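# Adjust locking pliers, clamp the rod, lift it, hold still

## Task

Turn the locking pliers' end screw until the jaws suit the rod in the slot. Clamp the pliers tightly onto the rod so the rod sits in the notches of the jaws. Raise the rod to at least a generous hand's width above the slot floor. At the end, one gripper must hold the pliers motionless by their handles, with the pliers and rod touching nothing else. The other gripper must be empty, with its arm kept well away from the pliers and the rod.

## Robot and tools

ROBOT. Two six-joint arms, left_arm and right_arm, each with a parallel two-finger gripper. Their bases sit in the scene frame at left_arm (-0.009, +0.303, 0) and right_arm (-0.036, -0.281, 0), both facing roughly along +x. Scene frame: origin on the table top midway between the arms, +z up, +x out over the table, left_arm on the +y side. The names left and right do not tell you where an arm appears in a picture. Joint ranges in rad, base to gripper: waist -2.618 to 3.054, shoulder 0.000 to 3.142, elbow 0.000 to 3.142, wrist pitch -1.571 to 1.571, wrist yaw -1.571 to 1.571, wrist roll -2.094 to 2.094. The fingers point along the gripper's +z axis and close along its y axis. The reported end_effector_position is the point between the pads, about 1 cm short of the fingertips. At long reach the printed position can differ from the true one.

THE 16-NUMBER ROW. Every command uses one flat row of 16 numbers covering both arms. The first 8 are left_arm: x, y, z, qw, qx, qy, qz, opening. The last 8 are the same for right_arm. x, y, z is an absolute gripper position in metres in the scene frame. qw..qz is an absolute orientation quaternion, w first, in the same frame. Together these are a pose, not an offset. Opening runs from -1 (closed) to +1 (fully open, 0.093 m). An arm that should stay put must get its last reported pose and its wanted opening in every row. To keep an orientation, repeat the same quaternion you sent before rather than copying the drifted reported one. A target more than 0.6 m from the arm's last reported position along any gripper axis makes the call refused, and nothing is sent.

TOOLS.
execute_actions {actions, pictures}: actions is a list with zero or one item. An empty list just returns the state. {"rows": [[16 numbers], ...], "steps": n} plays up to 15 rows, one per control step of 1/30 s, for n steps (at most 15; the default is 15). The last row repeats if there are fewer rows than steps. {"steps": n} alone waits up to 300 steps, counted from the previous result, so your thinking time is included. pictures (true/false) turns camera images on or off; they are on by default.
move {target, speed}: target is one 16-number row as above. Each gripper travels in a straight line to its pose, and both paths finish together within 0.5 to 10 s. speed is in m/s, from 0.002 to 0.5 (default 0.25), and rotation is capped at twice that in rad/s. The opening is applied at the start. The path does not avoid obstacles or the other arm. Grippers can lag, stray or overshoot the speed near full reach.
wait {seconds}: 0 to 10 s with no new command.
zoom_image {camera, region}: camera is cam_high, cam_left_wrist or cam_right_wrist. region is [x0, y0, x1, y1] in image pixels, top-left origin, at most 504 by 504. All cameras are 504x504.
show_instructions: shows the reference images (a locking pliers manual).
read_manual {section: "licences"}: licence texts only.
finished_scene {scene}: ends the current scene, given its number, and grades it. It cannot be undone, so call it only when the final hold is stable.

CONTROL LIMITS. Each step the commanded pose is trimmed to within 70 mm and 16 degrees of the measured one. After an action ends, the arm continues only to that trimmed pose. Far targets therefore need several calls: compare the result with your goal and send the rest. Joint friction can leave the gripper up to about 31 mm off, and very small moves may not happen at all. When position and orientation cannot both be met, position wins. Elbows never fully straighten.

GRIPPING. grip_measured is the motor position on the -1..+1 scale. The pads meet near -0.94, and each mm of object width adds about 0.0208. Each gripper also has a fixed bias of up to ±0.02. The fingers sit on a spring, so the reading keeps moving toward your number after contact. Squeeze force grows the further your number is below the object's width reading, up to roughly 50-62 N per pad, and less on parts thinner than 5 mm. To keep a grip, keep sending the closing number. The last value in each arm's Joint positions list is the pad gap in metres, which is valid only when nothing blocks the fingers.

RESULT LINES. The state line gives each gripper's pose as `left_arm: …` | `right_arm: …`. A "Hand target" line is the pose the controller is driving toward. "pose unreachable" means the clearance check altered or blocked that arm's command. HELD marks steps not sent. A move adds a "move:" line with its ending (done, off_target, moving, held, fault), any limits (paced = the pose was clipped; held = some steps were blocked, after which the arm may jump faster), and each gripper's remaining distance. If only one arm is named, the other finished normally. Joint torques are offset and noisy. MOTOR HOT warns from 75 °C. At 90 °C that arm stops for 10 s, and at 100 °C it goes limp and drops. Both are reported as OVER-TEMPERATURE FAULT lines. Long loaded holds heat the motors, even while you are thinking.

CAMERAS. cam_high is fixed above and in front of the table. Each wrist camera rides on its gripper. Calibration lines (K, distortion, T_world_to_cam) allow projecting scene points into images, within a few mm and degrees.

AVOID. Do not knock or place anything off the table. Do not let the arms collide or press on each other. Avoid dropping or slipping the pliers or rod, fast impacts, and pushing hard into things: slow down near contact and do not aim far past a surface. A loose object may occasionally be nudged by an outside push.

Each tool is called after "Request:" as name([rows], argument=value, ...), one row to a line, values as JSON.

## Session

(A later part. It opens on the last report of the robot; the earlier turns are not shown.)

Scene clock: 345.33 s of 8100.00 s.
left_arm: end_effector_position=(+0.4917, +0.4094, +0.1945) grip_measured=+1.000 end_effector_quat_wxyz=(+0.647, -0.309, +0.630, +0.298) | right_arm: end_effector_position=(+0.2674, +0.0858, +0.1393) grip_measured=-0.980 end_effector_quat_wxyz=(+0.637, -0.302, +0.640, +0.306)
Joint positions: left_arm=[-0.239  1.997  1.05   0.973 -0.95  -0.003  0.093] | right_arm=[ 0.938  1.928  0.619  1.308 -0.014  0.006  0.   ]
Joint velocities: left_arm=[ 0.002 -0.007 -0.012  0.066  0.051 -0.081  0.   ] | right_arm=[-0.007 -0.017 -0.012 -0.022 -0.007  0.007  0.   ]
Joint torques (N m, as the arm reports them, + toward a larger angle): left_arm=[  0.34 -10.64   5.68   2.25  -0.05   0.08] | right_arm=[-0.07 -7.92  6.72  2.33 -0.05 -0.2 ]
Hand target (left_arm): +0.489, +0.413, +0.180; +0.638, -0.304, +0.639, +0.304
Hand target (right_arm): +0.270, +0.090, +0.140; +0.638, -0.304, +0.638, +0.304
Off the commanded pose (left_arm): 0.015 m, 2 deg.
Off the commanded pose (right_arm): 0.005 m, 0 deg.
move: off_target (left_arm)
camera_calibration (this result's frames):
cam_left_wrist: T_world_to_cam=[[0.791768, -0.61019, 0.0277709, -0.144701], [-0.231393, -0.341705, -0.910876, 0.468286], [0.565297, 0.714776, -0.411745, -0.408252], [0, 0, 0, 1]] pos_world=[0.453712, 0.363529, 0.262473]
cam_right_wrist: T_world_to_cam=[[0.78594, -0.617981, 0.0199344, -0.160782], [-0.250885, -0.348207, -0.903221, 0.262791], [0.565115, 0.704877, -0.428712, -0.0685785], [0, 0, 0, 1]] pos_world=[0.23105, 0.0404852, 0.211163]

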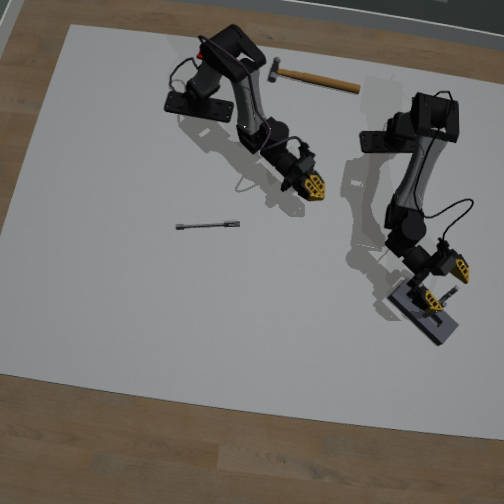

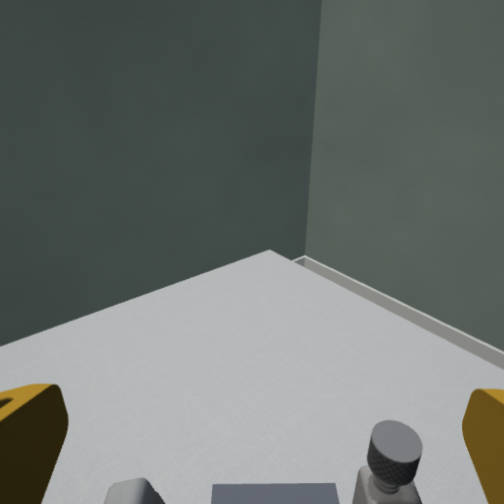

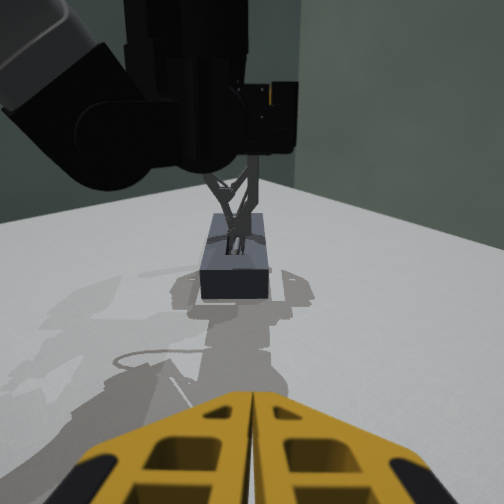

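Request:
move(target=[0.49,0.411,0.132,0.638,-0.304,0.638,0.304,1,0.27,0.09,0.14,0.638,-0.304,0.638,0.304,-1], speed=0.04)

Request:
move(target=[0.495,0.407,0.138,0.638,-0.304,0.638,0.304,0.6,0.27,0.09,0.14,0.638,-0.304,0.638,0.304,-1], speed=0.02)

Request:
move(target=[0.503,0.400,0.138,0.638,-0.304,0.638,0.304,0.45,0.27,0.09,0.14,0.638,-0.304,0.638,0.304,-1], speed=0.02)

Scene clock: 350.30 s of 8100.00 s.
left_arm: end_effector_position=(+0.4958, +0.4091, +0.1464) grip_measured=+1.000 end_effector_quat_wxyz=(+0.648, -0.309, +0.629, +0.297) | right_arm: end_effector_position=(+0.2674, +0.0858, +0.1393) grip_measured=-0.980 end_effector_quat_wxyz=(+0.637, -0.302, +0.640, +0.306)
Joint positions: left_arm=[-0.239  2.145  1.03   1.144 -0.949 -0.003  0.093] | right_arm=[ 0.938  1.928  0.619  1.308 -0.014  0.006  0.   ]
Joint velocities: left_arm=[-0.007 -0.007 -0.012  0.037  0.051  0.095  0.   ] | right_arm=[-0.007  0.007 -0.002 -0.022 -0.022 -0.022  0.   ]
Joint torques (N m, as the arm reports them, + toward a larger angle): left_arm=[ -0.06 -11.16   4.63   2.28  -0.08   0.04] | right_arm=[-0.11 -7.91  6.73  2.34 -0.03 -0.2 ]
Hand target (left_arm): +0.491, +0.411, +0.132; +0.638, -0.304, +0.638, +0.304
Hand target (right_arm): +0.270, +0.090, +0.140; +0.638, -0.304, +0.638, +0.304
Off the commanded pose (left_arm): 0.016 m, 2 deg.
Off the commanded pose (right_arm): 0.005 m, 0 deg.
move: off_target (left_arm)
camera_calibration (this result's frames):
cam_left_wrist: T_world_to_cam=[[0.791481, -0.610489, 0.0293446, -0.146719], [-0.229788, -0.341716, -0.911278, 0.424536], [0.566353, 0.714516, -0.410745, -0.430725], [0, 0, 0, 1]] pos_world=[0.457621, 0.36326, 0.214257]
cam_right_wrist: T_world_to_cam=[[0.78594, -0.617981, 0.0199344, -0.160782], [-0.250885, -0.348207, -0.903221, 0.262791], [0.565115, 0.704877, -0.428712, -0.0685785], [0, 0, 0, 1]] pos_world=[0.23105, 0.0404852, 0.211163]

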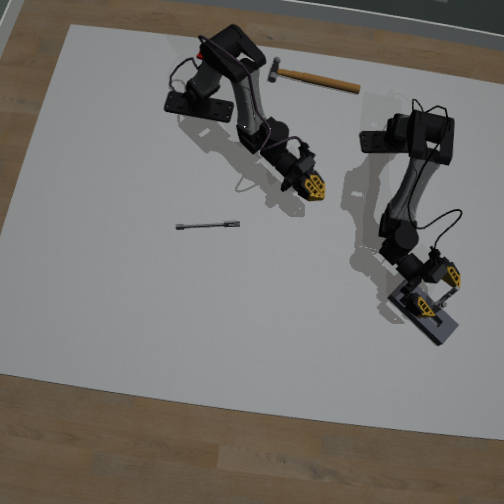

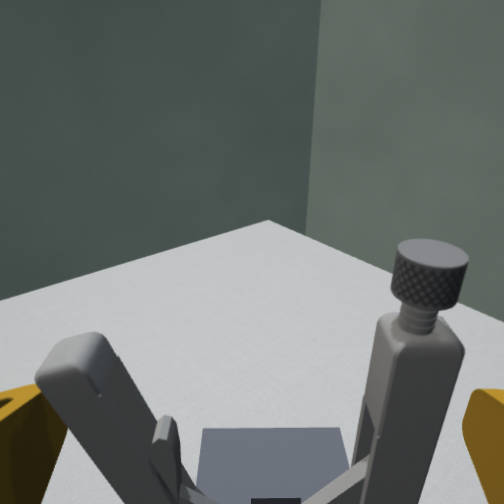

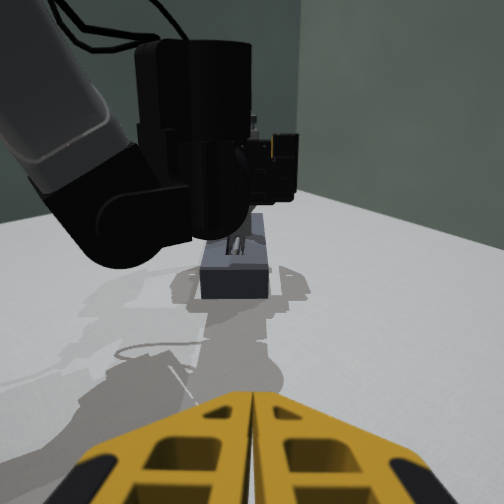

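Scene clock: 351.30 s of 8100.00 s.
left_arm: end_effector_position=(+0.4957, +0.4092, +0.1463) grip_measured=+0.604 end_effector_quat_wxyz=(+0.648, -0.309, +0.629, +0.298) | right_arm: end_effector_position=(+0.2674, +0.0858, +0.1393) grip_measured=-0.980 end_effector_quat_wxyz=(+0.637, -0.302, +0.640, +0.306)
Joint positions: left_arm=[-0.239  2.145  1.03   1.144 -0.95  -0.003  0.074] | right_arm=[ 0.938  1.928  0.619  1.308 -0.014  0.006  0.   ]
Joint velocities: left_arm=[-0.007  0.002 -0.007 -0.022  0.007 -0.007 -0.001] | right_arm=[ 0.007 -0.007 -0.007 -0.037 -0.007  0.037  0.   ]
Joint torques (N m, as the arm reports them, + toward a larger angle): left_arm=[ -0.72 -11.96   6.97   2.    -0.17   0.07] | right_arm=[-0.06 -7.95  6.73  2.34 -0.04 -0.2 ]
Hand target (left_arm): +0.495, +0.407, +0.138; +0.639, -0.304, +0.638, +0.304
Hand target (right_arm): +0.270, +0.090, +0.140; +0.638, -0.304, +0.638, +0.304
Off the commanded pose (left_arm): 0.009 m, 2 deg.
Off the commanded pose (right_arm): 0.005 m, 0 deg.
move: done
camera_calibration (this result's frames):
cam_left_wrist: T_world_to_cam=[[0.791946, -0.609885, 0.0293566, -0.14707], [-0.229529, -0.341911, -0.91127, 0.424488], [0.565807, 0.714939, -0.410761, -0.430628], [0, 0, 0, 1]] pos_world=[0.457556, 0.363314, 0.214256]
cam_right_wrist: T_world_to_cam=[[0.78594, -0.617981, 0.0199344, -0.160782], [-0.250885, -0.348207, -0.903221, 0.262791], [0.565115, 0.704877, -0.428712, -0.0685785], [0, 0, 0, 1]] pos_world=[0.23105, 0.0404852, 0.211163]

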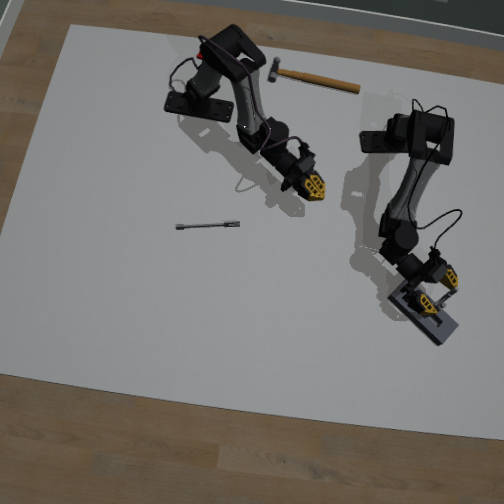

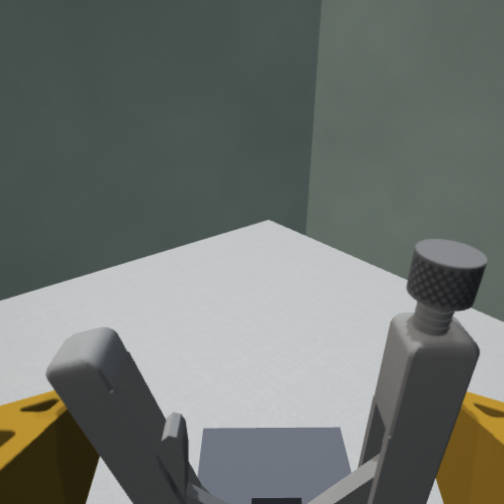

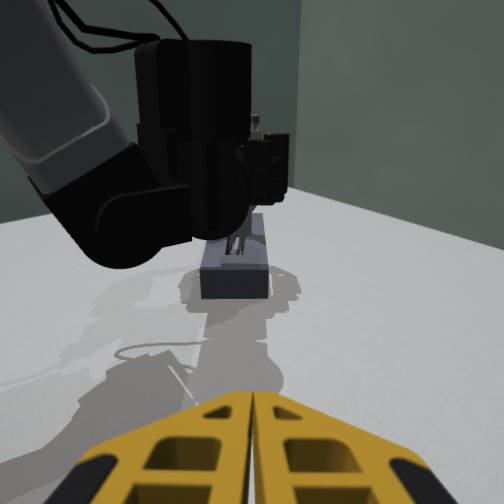

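Scene clock: 352.33 s of 8100.00 s.
left_arm: end_effector_position=(+0.4957, +0.4078, +0.1461) grip_measured=+0.457 end_effector_quat_wxyz=(+0.644, -0.315, +0.627, +0.304) | right_arm: end_effector_position=(+0.2674, +0.0858, +0.1393) grip_measured=-0.980 end_effector_quat_wxyz=(+0.637, -0.302, +0.640, +0.306)
Joint positions: left_arm=[-0.246  2.151  1.042  1.136 -0.976 -0.003  0.067] | right_arm=[ 0.938  1.928  0.619  1.308 -0.014  0.006  0.   ]
Joint velocities: left_arm=[-0.007  0.002 -0.002 -0.066  0.007 -0.037  0.001] | right_arm=[-0.002 -0.012  0.022  0.022 -0.007 -0.022  0.   ]
Joint torques (N m, as the arm reports them, + toward a larger angle): left_arm=[ -1.38 -10.64   9.41   1.87  -0.08   0.08] | right_arm=[-0.04 -7.92  6.72  2.34 -0.04 -0.2 ]
Hand target (left_arm): +0.503, +0.400, +0.138; +0.638, -0.304, +0.638, +0.304
Hand target (right_arm): +0.270, +0.090, +0.140; +0.638, -0.304, +0.638, +0.304
Off the commanded pose (left_arm): 0.013 m, 2 deg.
Off the commanded pose (right_arm): 0.005 m, 0 deg.
move: off_target (left_arm)
camera_calibration (this result's frames):
cam_left_wrist: T_world_to_cam=[[0.802793, -0.595578, 0.0284653, -0.158932], [-0.224789, -0.346525, -0.910709, 0.423254], [0.552262, 0.724711, -0.412068, -0.426843], [0, 0, 0, 1]] pos_world=[0.458462, 0.36135, 0.214097]
cam_right_wrist: T_world_to_cam=[[0.78594, -0.617981, 0.0199344, -0.160782], [-0.250885, -0.348207, -0.903221, 0.262791], [0.565115, 0.704877, -0.428712, -0.0685785], [0, 0, 0, 1]] pos_world=[0.23105, 0.0404852, 0.211163]

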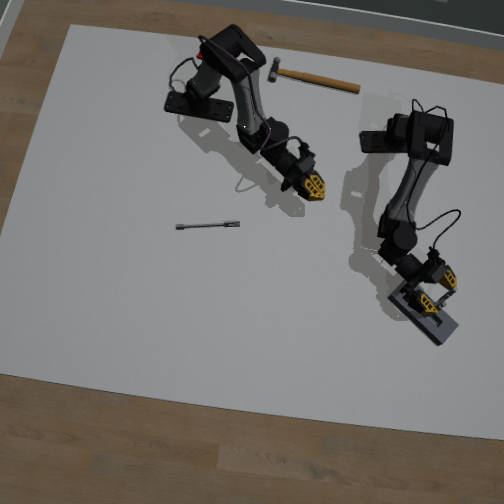

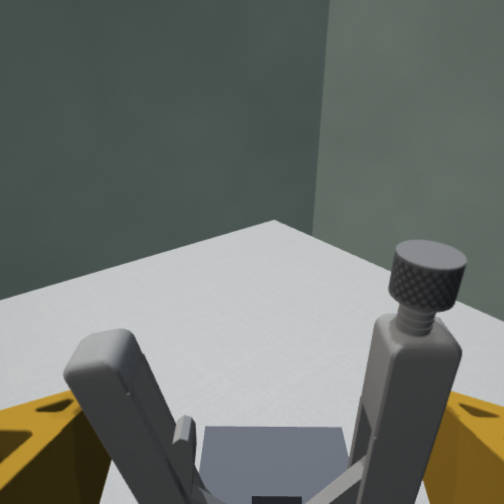

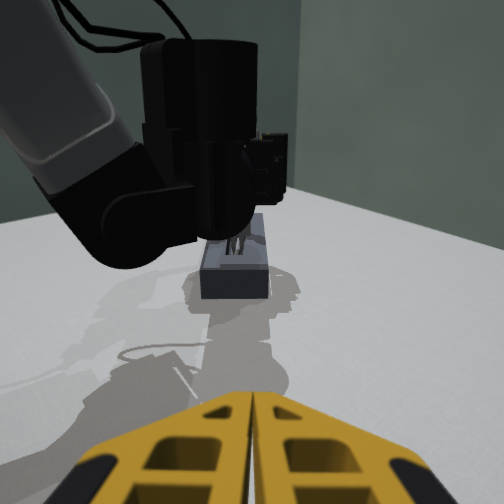

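Request:
move(target=[0.498,0.405,0.138,0.638,-0.304,0.638,0.304,0.3,0.27,0.09,0.14,0.638,-0.304,0.638,0.304,-1], speed=0.02)

Request:
zoom_image(camera="cam_right_wrist", region=[200,200,270,270])

Scene clock: 355.87 s of 8100.00 s.
left_arm: end_effector_position=(+0.4958, +0.4078, +0.1462) grip_measured=+0.318 end_effector_quat_wxyz=(+0.645, -0.315, +0.627, +0.303) | right_arm: end_effector_position=(+0.2674, +0.0858, +0.1393) grip_measured=-0.980 end_effector_quat_wxyz=(+0.637, -0.302, +0.640, +0.306)
Joint positions: left_arm=[-0.246  2.151  1.042  1.136 -0.975 -0.003  0.06 ] | right_arm=[ 0.938  1.928  0.619  1.308 -0.014  0.006  0.   ]
Joint velocities: left_arm=[-0.007 -0.012  0.002  0.007  0.066  0.007  0.   ] | right_arm=[ 0.022  0.002 -0.002 -0.007 -0.066  0.007  0.   ]
Joint torques (N m, as the arm reports them, + toward a larger angle): left_arm=[ -0.48 -11.79   7.28   2.02   0.07   0.1 ] | right_arm=[-0.07 -7.89  6.72  2.33 -0.05 -0.19]
Hand target (left_arm): +0.498, +0.405, +0.138; +0.638, -0.304, +0.638, +0.304
Hand target (right_arm): +0.270, +0.090, +0.140; +0.638, -0.304, +0.638, +0.304
Off the commanded pose (left_arm): 0.009 m, 2 deg.
Off the commanded pose (right_arm): 0.005 m, 0 deg.
move: done
camera_calibration (this result's frames):
cam_left_wrist: T_world_to_cam=[[0.802327, -0.59619, 0.0287756, -0.15869], [-0.224706, -0.346359, -0.910792, 0.423284], [0.552972, 0.724287, -0.411861, -0.427033], [0, 0, 0, 1]] pos_world=[0.458573, 0.361294, 0.214212]
cam_right_wrist: T_world_to_cam=[[0.78594, -0.617981, 0.0199344, -0.160782], [-0.250885, -0.348207, -0.903221, 0.262791], [0.565115, 0.704877, -0.428712, -0.0685785], [0, 0, 0, 1]] pos_world=[0.23105, 0.0404852, 0.211163]

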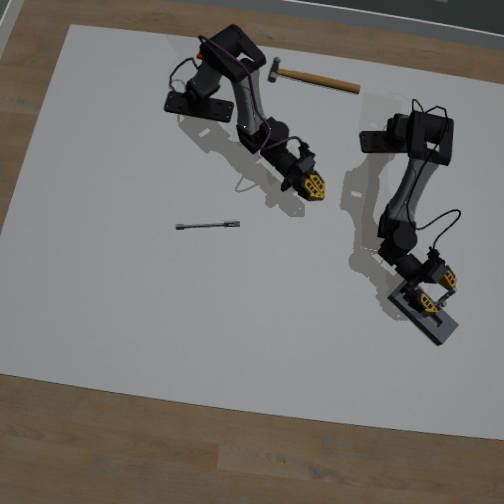

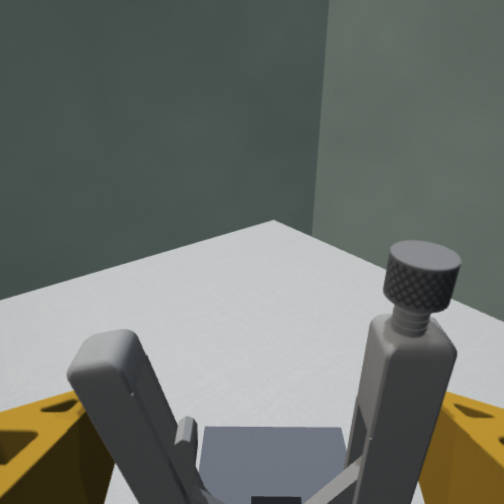

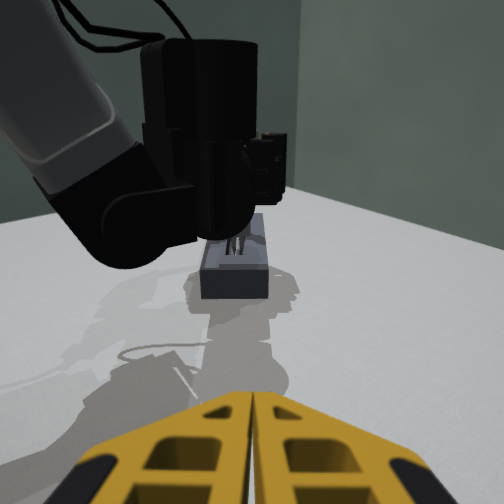

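Region (200, 200, 270, 270) of cam_right_wrist's 504x504 image, scaled by 7.200, with more detail than that image has.

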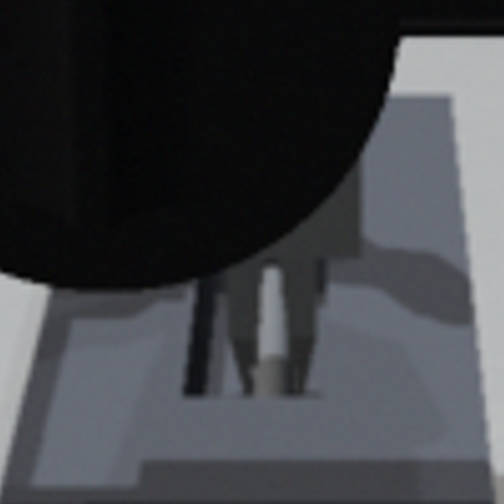

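Request:
move(target=[0.494,0.408,0.142,0.638,-0.304,0.638,0.304,1,0.2,0.0,0.15,0.638,-0.304,0.638,0.304,-0.3], speed=0.1)

Request:
move(target=[0.492,0.408,0.245,0.638,-0.304,0.638,0.304,1,0.14,0.0,0.165,0.612,-0.354,0.612,0.354,-0.3], speed=0.1)

Request:
move(target=[0.518,0.389,0.235,0.638,-0.304,0.638,0.304,-0.3,0.14,0,0.165,0.030,0.326,0.627,0.706,-0.3], speed=0.4)

Request:
move(target=[0.513,0.395,0.19,0.638,-0.304,0.638,0.304,-0.3,0.14,0,0.165,0.030,0.326,0.627,0.706,-0.3], speed=0.04)

Scene clock: 370.63 s of 8100.00 s.
left_arm: end_effector_position=(+0.4977, +0.4063, +0.1454) grip_measured=+1.000 end_effector_quat_wxyz=(+0.645, -0.309, +0.631, +0.300) | right_arm: end_effector_position=(+0.2027, +0.0032, +0.1465) grip_measured=-0.302 end_effector_quat_wxyz=(+0.633, -0.304, +0.644, +0.304)
Joint positions: left_arm=[-0.246  2.151  1.042  1.131 -0.961 -0.003  0.093] | right_arm=[ 0.922  1.571  0.206  1.35  -0.029  0.006  0.031]
Joint velocities: left_arm=[-0.007 -0.002  0.002 -0.051 -0.081  0.022  0.   ] | right_arm=[ 0.007 -0.002  0.002 -0.037 -0.051  0.081  0.001]
Joint torques (N m, as the arm reports them, + toward a larger angle): left_arm=[  0.05 -13.88   5.57   2.06  -0.04   0.06] | right_arm=[-0.85 -6.96  3.97  2.52 -0.13 -0.2 ]
Hand target (left_arm): +0.494, +0.408, +0.142; +0.639, -0.304, +0.638, +0.304
Hand target (right_arm): +0.201, -0.001, +0.151; +0.638, -0.304, +0.638, +0.304
Off the commanded pose (left_arm): 0.005 m, 1 deg.
Off the commanded pose (right_arm): 0.005 m, 1 deg.
move: done
camera_calibration (this result's frames):
cam_left_wrist: T_world_to_cam=[[0.793976, -0.607473, 0.0240491, -0.15163], [-0.234316, -0.342276, -0.909914, 0.425467], [0.56098, 0.716815, -0.4141, -0.427948], [0, 0, 0, 1]] pos_world=[0.460155, 0.360275, 0.213572]
cam_right_wrist: T_world_to_cam=[[0.785871, -0.618088, 0.019336, -0.160995], [-0.258654, -0.356948, -0.8976, 0.225045], [0.561698, 0.700397, -0.440386, 0.0317561], [0, 0, 0, 1]] pos_world=[0.166893, -0.0414219, 0.219099]

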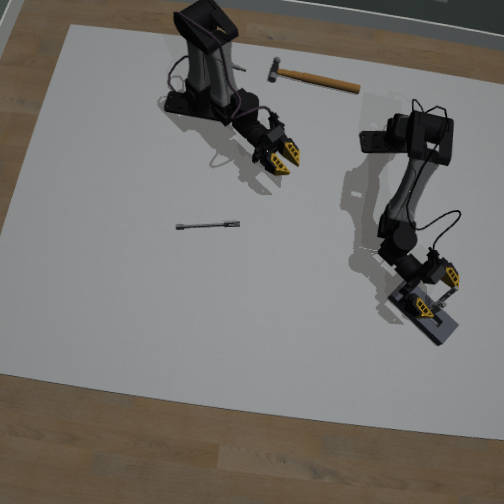

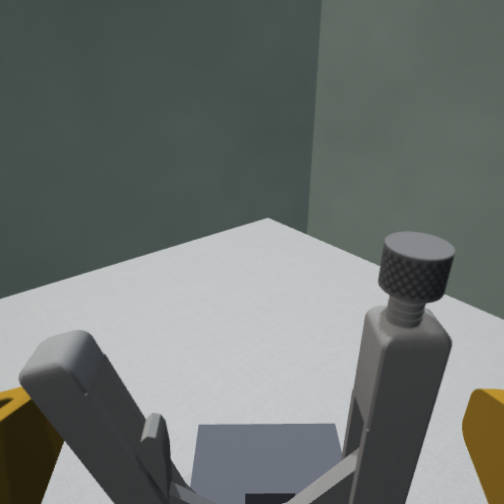

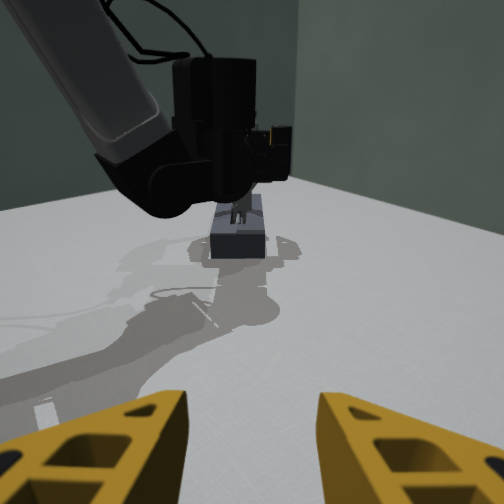

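Scene clock: 372.27 s of 8100.00 s.
left_arm: end_effector_position=(+0.4884, +0.4069, +0.2352) grip_measured=+1.000 end_effector_quat_wxyz=(+0.633, -0.302, +0.643, +0.307) | right_arm: end_effector_position=(+0.1459, +0.0008, +0.1662) grip_measured=-0.302 end_effector_quat_wxyz=(+0.615, -0.347, +0.614, +0.352)
Joint positions: left_arm=[-0.246  1.88   1.112  0.753 -0.961  0.     0.093] | right_arm=[ 1.025  1.259  0.106  1.158 -0.072  0.006  0.031]
Joint velocities: left_arm=[ 0.002 -0.002 -0.017 -0.037  0.081 -0.022  0.   ] | right_arm=[ 0.012 -0.007 -0.007  0.007  0.037 -0.022  0.   ]
Joint torques (N m, as the arm reports them, + toward a larger angle): left_arm=[  0.01 -12.56  11.18   2.03  -0.05   0.05] | right_arm=[ 0.39 -5.02  5.04  2.26 -0.11 -0.22]
Hand target (left_arm): +0.490, +0.408, +0.246; +0.638, -0.304, +0.638, +0.304
Hand target (right_arm): +0.141, -0.000, +0.165; +0.613, -0.354, +0.611, +0.354
Off the commanded pose (left_arm): 0.011 m, 1 deg.
Off the commanded pose (right_arm): 0.006 m, 1 deg.
move: off_target (left_arm)
camera_calibration (this result's frames):
cam_left_wrist: T_world_to_cam=[[0.794245, -0.6075, -0.0109077, -0.137895], [-0.270855, -0.337931, -0.901355, 0.519215], [0.543887, 0.718851, -0.432945, -0.374083], [0, 0, 0, 1]] pos_world=[0.453613, 0.360598, 0.304535]
cam_right_wrist: T_world_to_cam=[[0.866902, -0.498063, 0.0203539, -0.130315], [-0.195054, -0.376511, -0.905645, 0.219272], [0.458731, 0.781136, -0.423548, 0.0861787], [0, 0, 0, 1]] pos_world=[0.116207, -0.049664, 0.237735]

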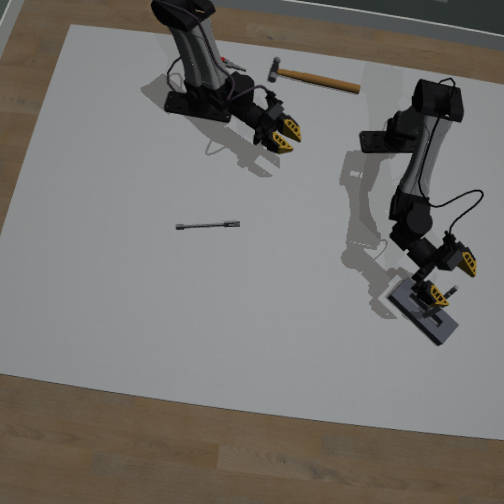

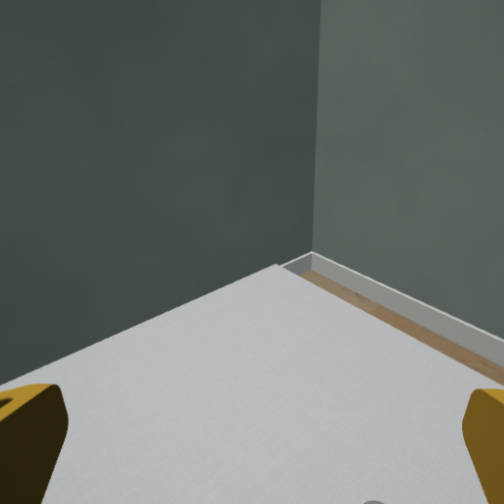

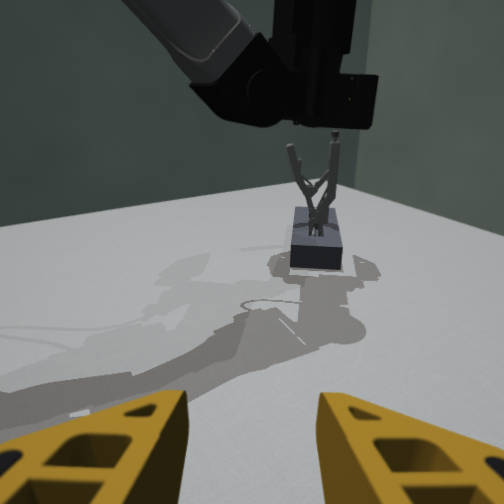

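Scene clock: 375.43 s of 8100.00 s.
left_arm: end_effector_position=(+0.5124, +0.3941, +0.2368) grip_measured=-0.298 end_effector_quat_wxyz=(+0.639, -0.306, +0.636, +0.304) | right_arm: end_effector_position=(+0.1450, +0.0014, +0.1652) grip_measured=-0.301 end_effector_quat_wxyz=(+0.038, +0.326, +0.627, +0.706)
Joint positions: left_arm=[-0.274  1.968  1.228  0.746 -0.99   0.     0.031] | right_arm=[ 1.028  1.259  0.106  1.154 -0.072  1.996  0.031]
Joint velocities: left_arm=[-0.002  0.017 -0.002  0.007  0.037  0.007 -0.001] | right_arm=[ 0.012  0.017 -0.012  0.066  0.007 -0.022 -0.001]
Joint torques (N m, as the arm reports them, + toward a larger angle): left_arm=[ -1.06 -10.89  11.46   2.02  -0.19   0.01] | right_arm=[ 0.35 -5.13  5.06  2.36 -0.1  -0.17]
Hand target (left_arm): +0.518, +0.389, +0.235; +0.638, -0.304, +0.638, +0.304
Hand target (right_arm): +0.140, -0.000, +0.165; +0.030, +0.326, +0.627, +0.707
Off the commanded pose (left_arm): 0.008 m, 0 deg.
Off the commanded pose (right_arm): 0.005 m, 1 deg.
move: done
camera_calibration (this result's frames):
cam_left_wrist: T_world_to_cam=[[0.795444, -0.605986, 0.00701356, -0.170221], [-0.250957, -0.339907, -0.906358, 0.514673], [0.551624, 0.719197, -0.422453, -0.383787], [0, 0, 0, 1]] pos_world=[0.476268, 0.347808, 0.30554]
cam_right_wrist: T_world_to_cam=[[-0.326887, 0.211056, -0.921195, 0.198415], [-0.936695, 0.0570795, 0.345464, 0.118676], [0.125493, 0.975806, 0.179036, 0.0342256], [0, 0, 0, 1]] pos_world=[0.171727, -0.0820482, 0.135653]

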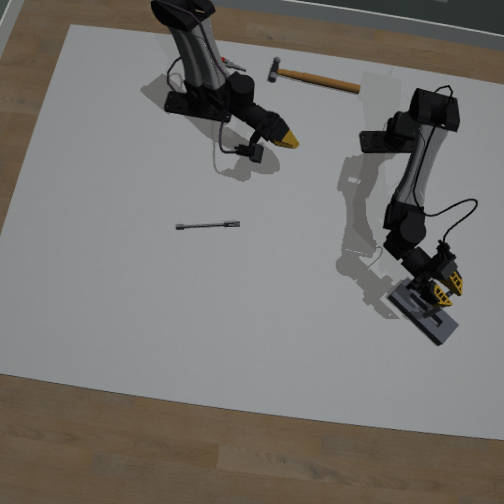

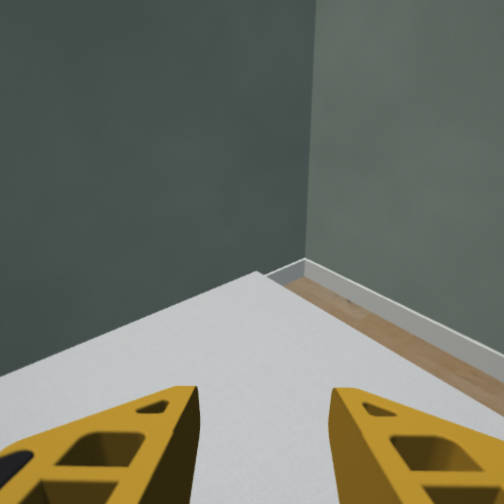

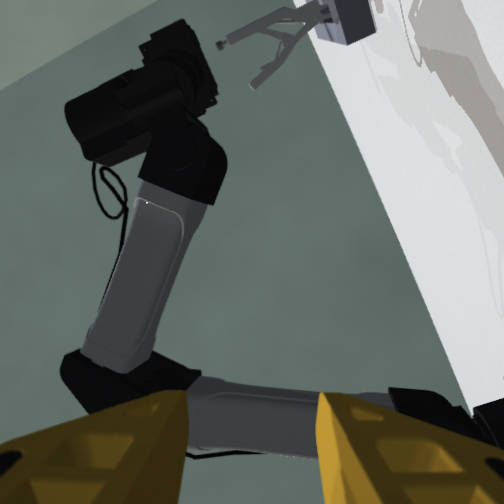

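Scene clock: 376.90 s of 8100.00 s.
left_arm: end_effector_position=(+0.5155, +0.3938, +0.2056) grip_measured=-0.299 end_effector_quat_wxyz=(+0.646, -0.310, +0.630, +0.300) | right_arm: end_effector_position=(+0.1450, +0.0014, +0.1651) grip_measured=-0.301 end_effector_quat_wxyz=(+0.037, +0.327, +0.627, +0.706)
Joint positions: left_arm=[-0.274  2.049  1.188  0.889 -0.989  0.     0.031] | right_arm=[ 1.028  1.259  0.106  1.153 -0.072  1.999  0.031]
Joint velocities: left_arm=[ 0.007 -0.007  0.002  0.022  0.022  0.007  0.001] | right_arm=[ 0.007  0.017 -0.002  0.037 -0.022  0.022  0.001]
Joint torques (N m, as the arm reports them, + toward a larger angle): left_arm=[ -0.06 -11.49   6.01   2.2   -0.08   0.  ] | right_arm=[ 0.41 -5.14  5.07  2.33 -0.1  -0.13]
Hand target (left_arm): +0.513, +0.395, +0.190; +0.638, -0.304, +0.639, +0.304
Hand target (right_arm): +0.140, +0.000, +0.165; +0.030, +0.326, +0.627, +0.707
Off the commanded pose (left_arm): 0.016 m, 2 deg.
Off the commanded pose (right_arm): 0.005 m, 1 deg.
move: off_target (left_arm)
camera_calibration (this result's frames):
cam_left_wrist: T_world_to_cam=[[0.794861, -0.606255, 0.0254964, -0.17606], [-0.231421, -0.341723, -0.910862, 0.478583], [0.560927, 0.718109, -0.411923, -0.404985], [0, 0, 0, 1]] pos_world=[0.477865, 0.347629, 0.27359]
cam_right_wrist: T_world_to_cam=[[-0.329505, 0.212196, -0.92, 0.198511], [-0.935708, 0.0566499, 0.348197, 0.118114], [0.126004, 0.975584, 0.179887, 0.0340279], [0, 0, 0, 1]] pos_world=[0.171643, -0.0820115, 0.135382]

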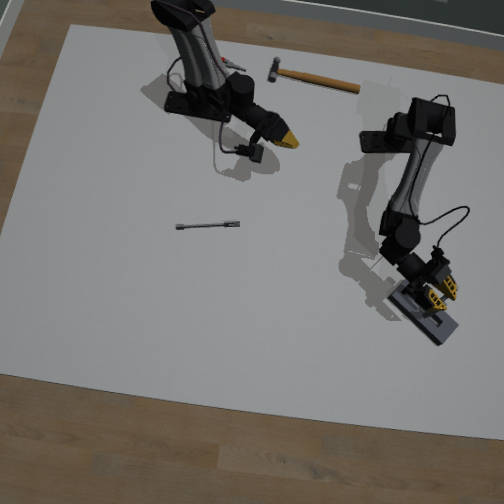

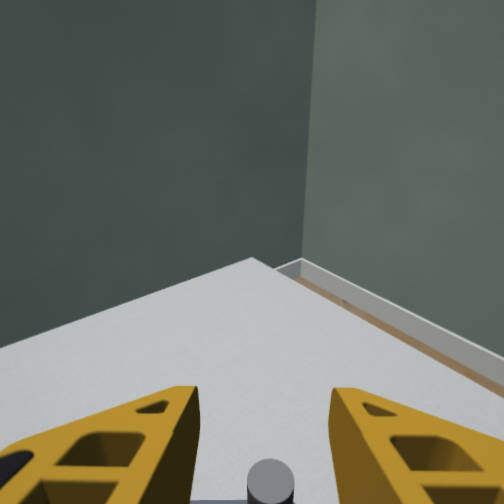

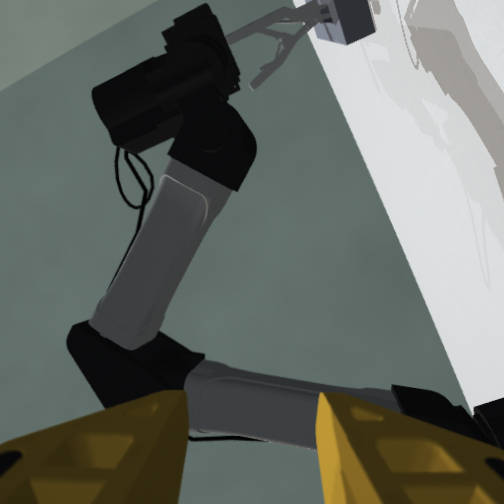

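Request:
move(target=[0.511,0.392,0.136,0.638,-0.304,0.638,0.304,-0.3,0.14,0,0.165,0.030,0.326,0.627,0.706,-0.3], speed=0.04)

Request:
move(target=[0.511,0.392,0.144,0.638,-0.304,0.638,0.304,-0.86,0.14,0,0.165,0.030,0.326,0.627,0.706,-0.3], speed=0.02)

Scene clock: 383.20 s of 8100.00 s.
left_arm: end_effector_position=(+0.5162, +0.3937, +0.1510) grip_measured=-0.299 end_effector_quat_wxyz=(+0.647, -0.310, +0.629, +0.300) | right_arm: end_effector_position=(+0.1450, +0.0014, +0.1651) grip_measured=-0.301 end_effector_quat_wxyz=(+0.037, +0.327, +0.627, +0.706)
Joint positions: left_arm=[-0.274  2.189  1.141  1.078 -0.989  0.     0.031] | right_arm=[ 1.028  1.259  0.106  1.153 -0.072  1.999  0.031]
Joint velocities: left_arm=[-0.007  0.007 -0.017  0.037  0.007  0.007 -0.001] | right_arm=[-0.012  0.007 -0.002 -0.007 -0.007  0.037  0.   ]
Joint torques (N m, as the arm reports them, + toward a larger angle): left_arm=[ -0.57 -12.01   5.07   2.26  -0.12   0.02] | right_arm=[ 0.38 -5.14  5.13  2.33 -0.11 -0.09]
Hand target (left_arm): +0.512, +0.392, +0.136; +0.638, -0.304, +0.638, +0.304
Hand target (right_arm): +0.140, +0.000, +0.165; +0.030, +0.326, +0.627, +0.707
Off the commanded pose (left_arm): 0.016 m, 2 deg.
Off the commanded pose (right_arm): 0.005 m, 1 deg.
move: off_target (left_arm)
camera_calibration (this result's frames):
cam_left_wrist: T_world_to_cam=[[0.79459, -0.606555, 0.0267873, -0.175163], [-0.230167, -0.34176, -0.911166, 0.428354], [0.561827, 0.717838, -0.411168, -0.428241], [0, 0, 0, 1]] pos_world=[0.478373, 0.347556, 0.218914]
cam_right_wrist: T_world_to_cam=[[-0.329505, 0.212196, -0.92, 0.198511], [-0.935708, 0.0566499, 0.348197, 0.118114], [0.126004, 0.975584, 0.179887, 0.0340279], [0, 0, 0, 1]] pos_world=[0.171643, -0.0820115, 0.135382]

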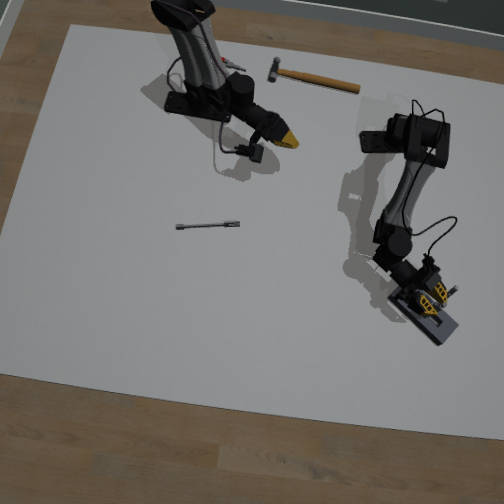

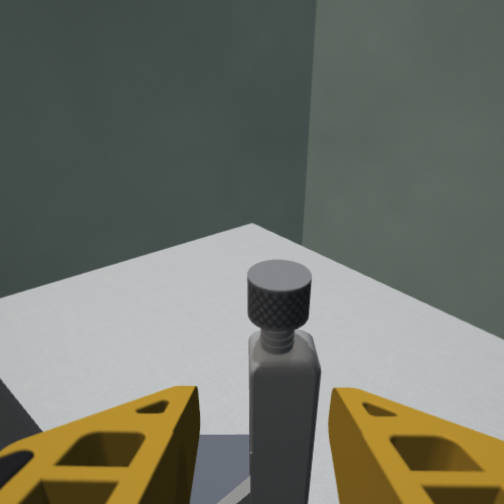

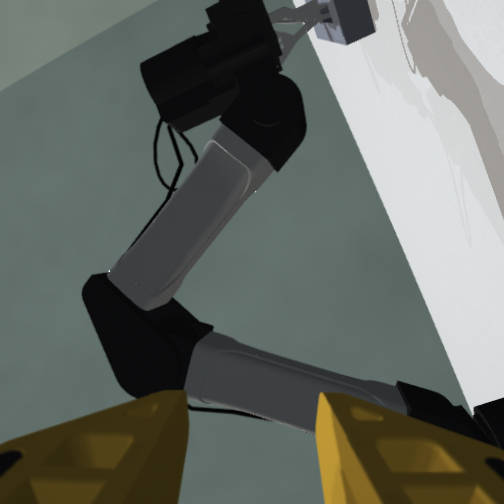

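Scene clock: 384.13 s of 8100.00 s.
left_arm: end_effector_position=(+0.5173, +0.3928, +0.1507) grip_measured=-0.824 end_effector_quat_wxyz=(+0.648, -0.308, +0.630, +0.296) | right_arm: end_effector_position=(+0.1450, +0.0014, +0.1650) grip_measured=-0.301 end_effector_quat_wxyz=(+0.037, +0.327, +0.627, +0.706)
Joint positions: left_arm=[-0.274  2.189  1.141  1.076 -0.98  -0.004  0.006] | right_arm=[ 1.028  1.259  0.106  1.153 -0.072  1.999  0.031]
Joint velocities: left_arm=[ 0.007 -0.007 -0.007  0.022 -0.022  0.037  0.   ] | right_arm=[-0.007 -0.002 -0.007  0.095  0.022  0.022 -0.001]
Joint torques (N m, as the arm reports them, + toward a larger angle): left_arm=[ -0.68 -14.26   5.06   2.07  -0.23   0.09] | right_arm=[ 0.4  -5.13  5.08  2.34 -0.09 -0.09]
Hand target (left_arm): +0.511, +0.392, +0.144; +0.638, -0.304, +0.638, +0.304
Hand target (right_arm): +0.140, +0.000, +0.165; +0.030, +0.326, +0.627, +0.707
Off the commanded pose (left_arm): 0.009 m, 2 deg.
Off the commanded pose (right_arm): 0.005 m, 1 deg.
move: done
camera_calibration (this result's frames):
cam_left_wrist: T_world_to_cam=[[0.789396, -0.613188, 0.0292395, -0.171652], [-0.2318, -0.341839, -0.910722, 0.428851], [0.568439, 0.712143, -0.411983, -0.429399], [0, 0, 0, 1]] pos_world=[0.478996, 0.347136, 0.218678]
cam_right_wrist: T_world_to_cam=[[-0.329705, 0.211907, -0.919995, 0.198455], [-0.935632, 0.0567592, 0.348383, 0.118104], [0.126043, 0.97564, 0.179554, 0.0340938], [0, 0, 0, 1]] pos_world=[0.171636, -0.0820208, 0.13531]

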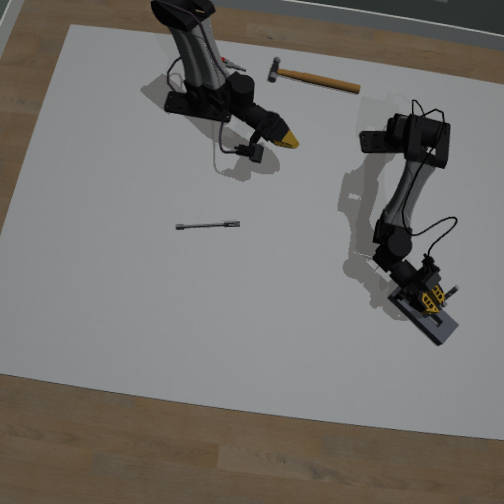

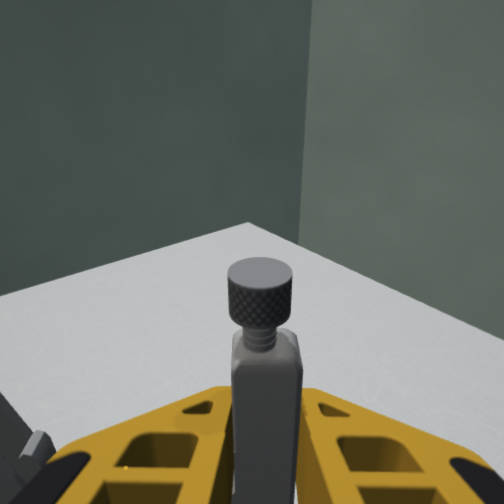

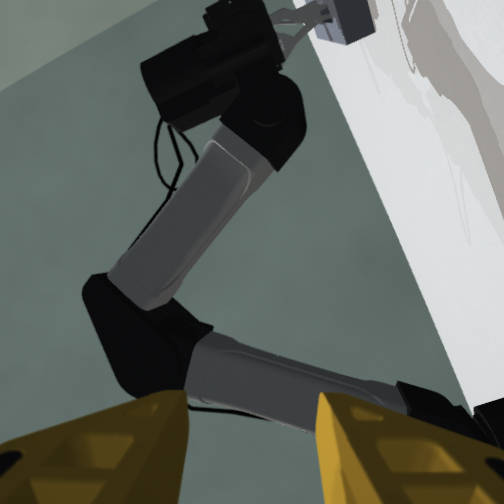

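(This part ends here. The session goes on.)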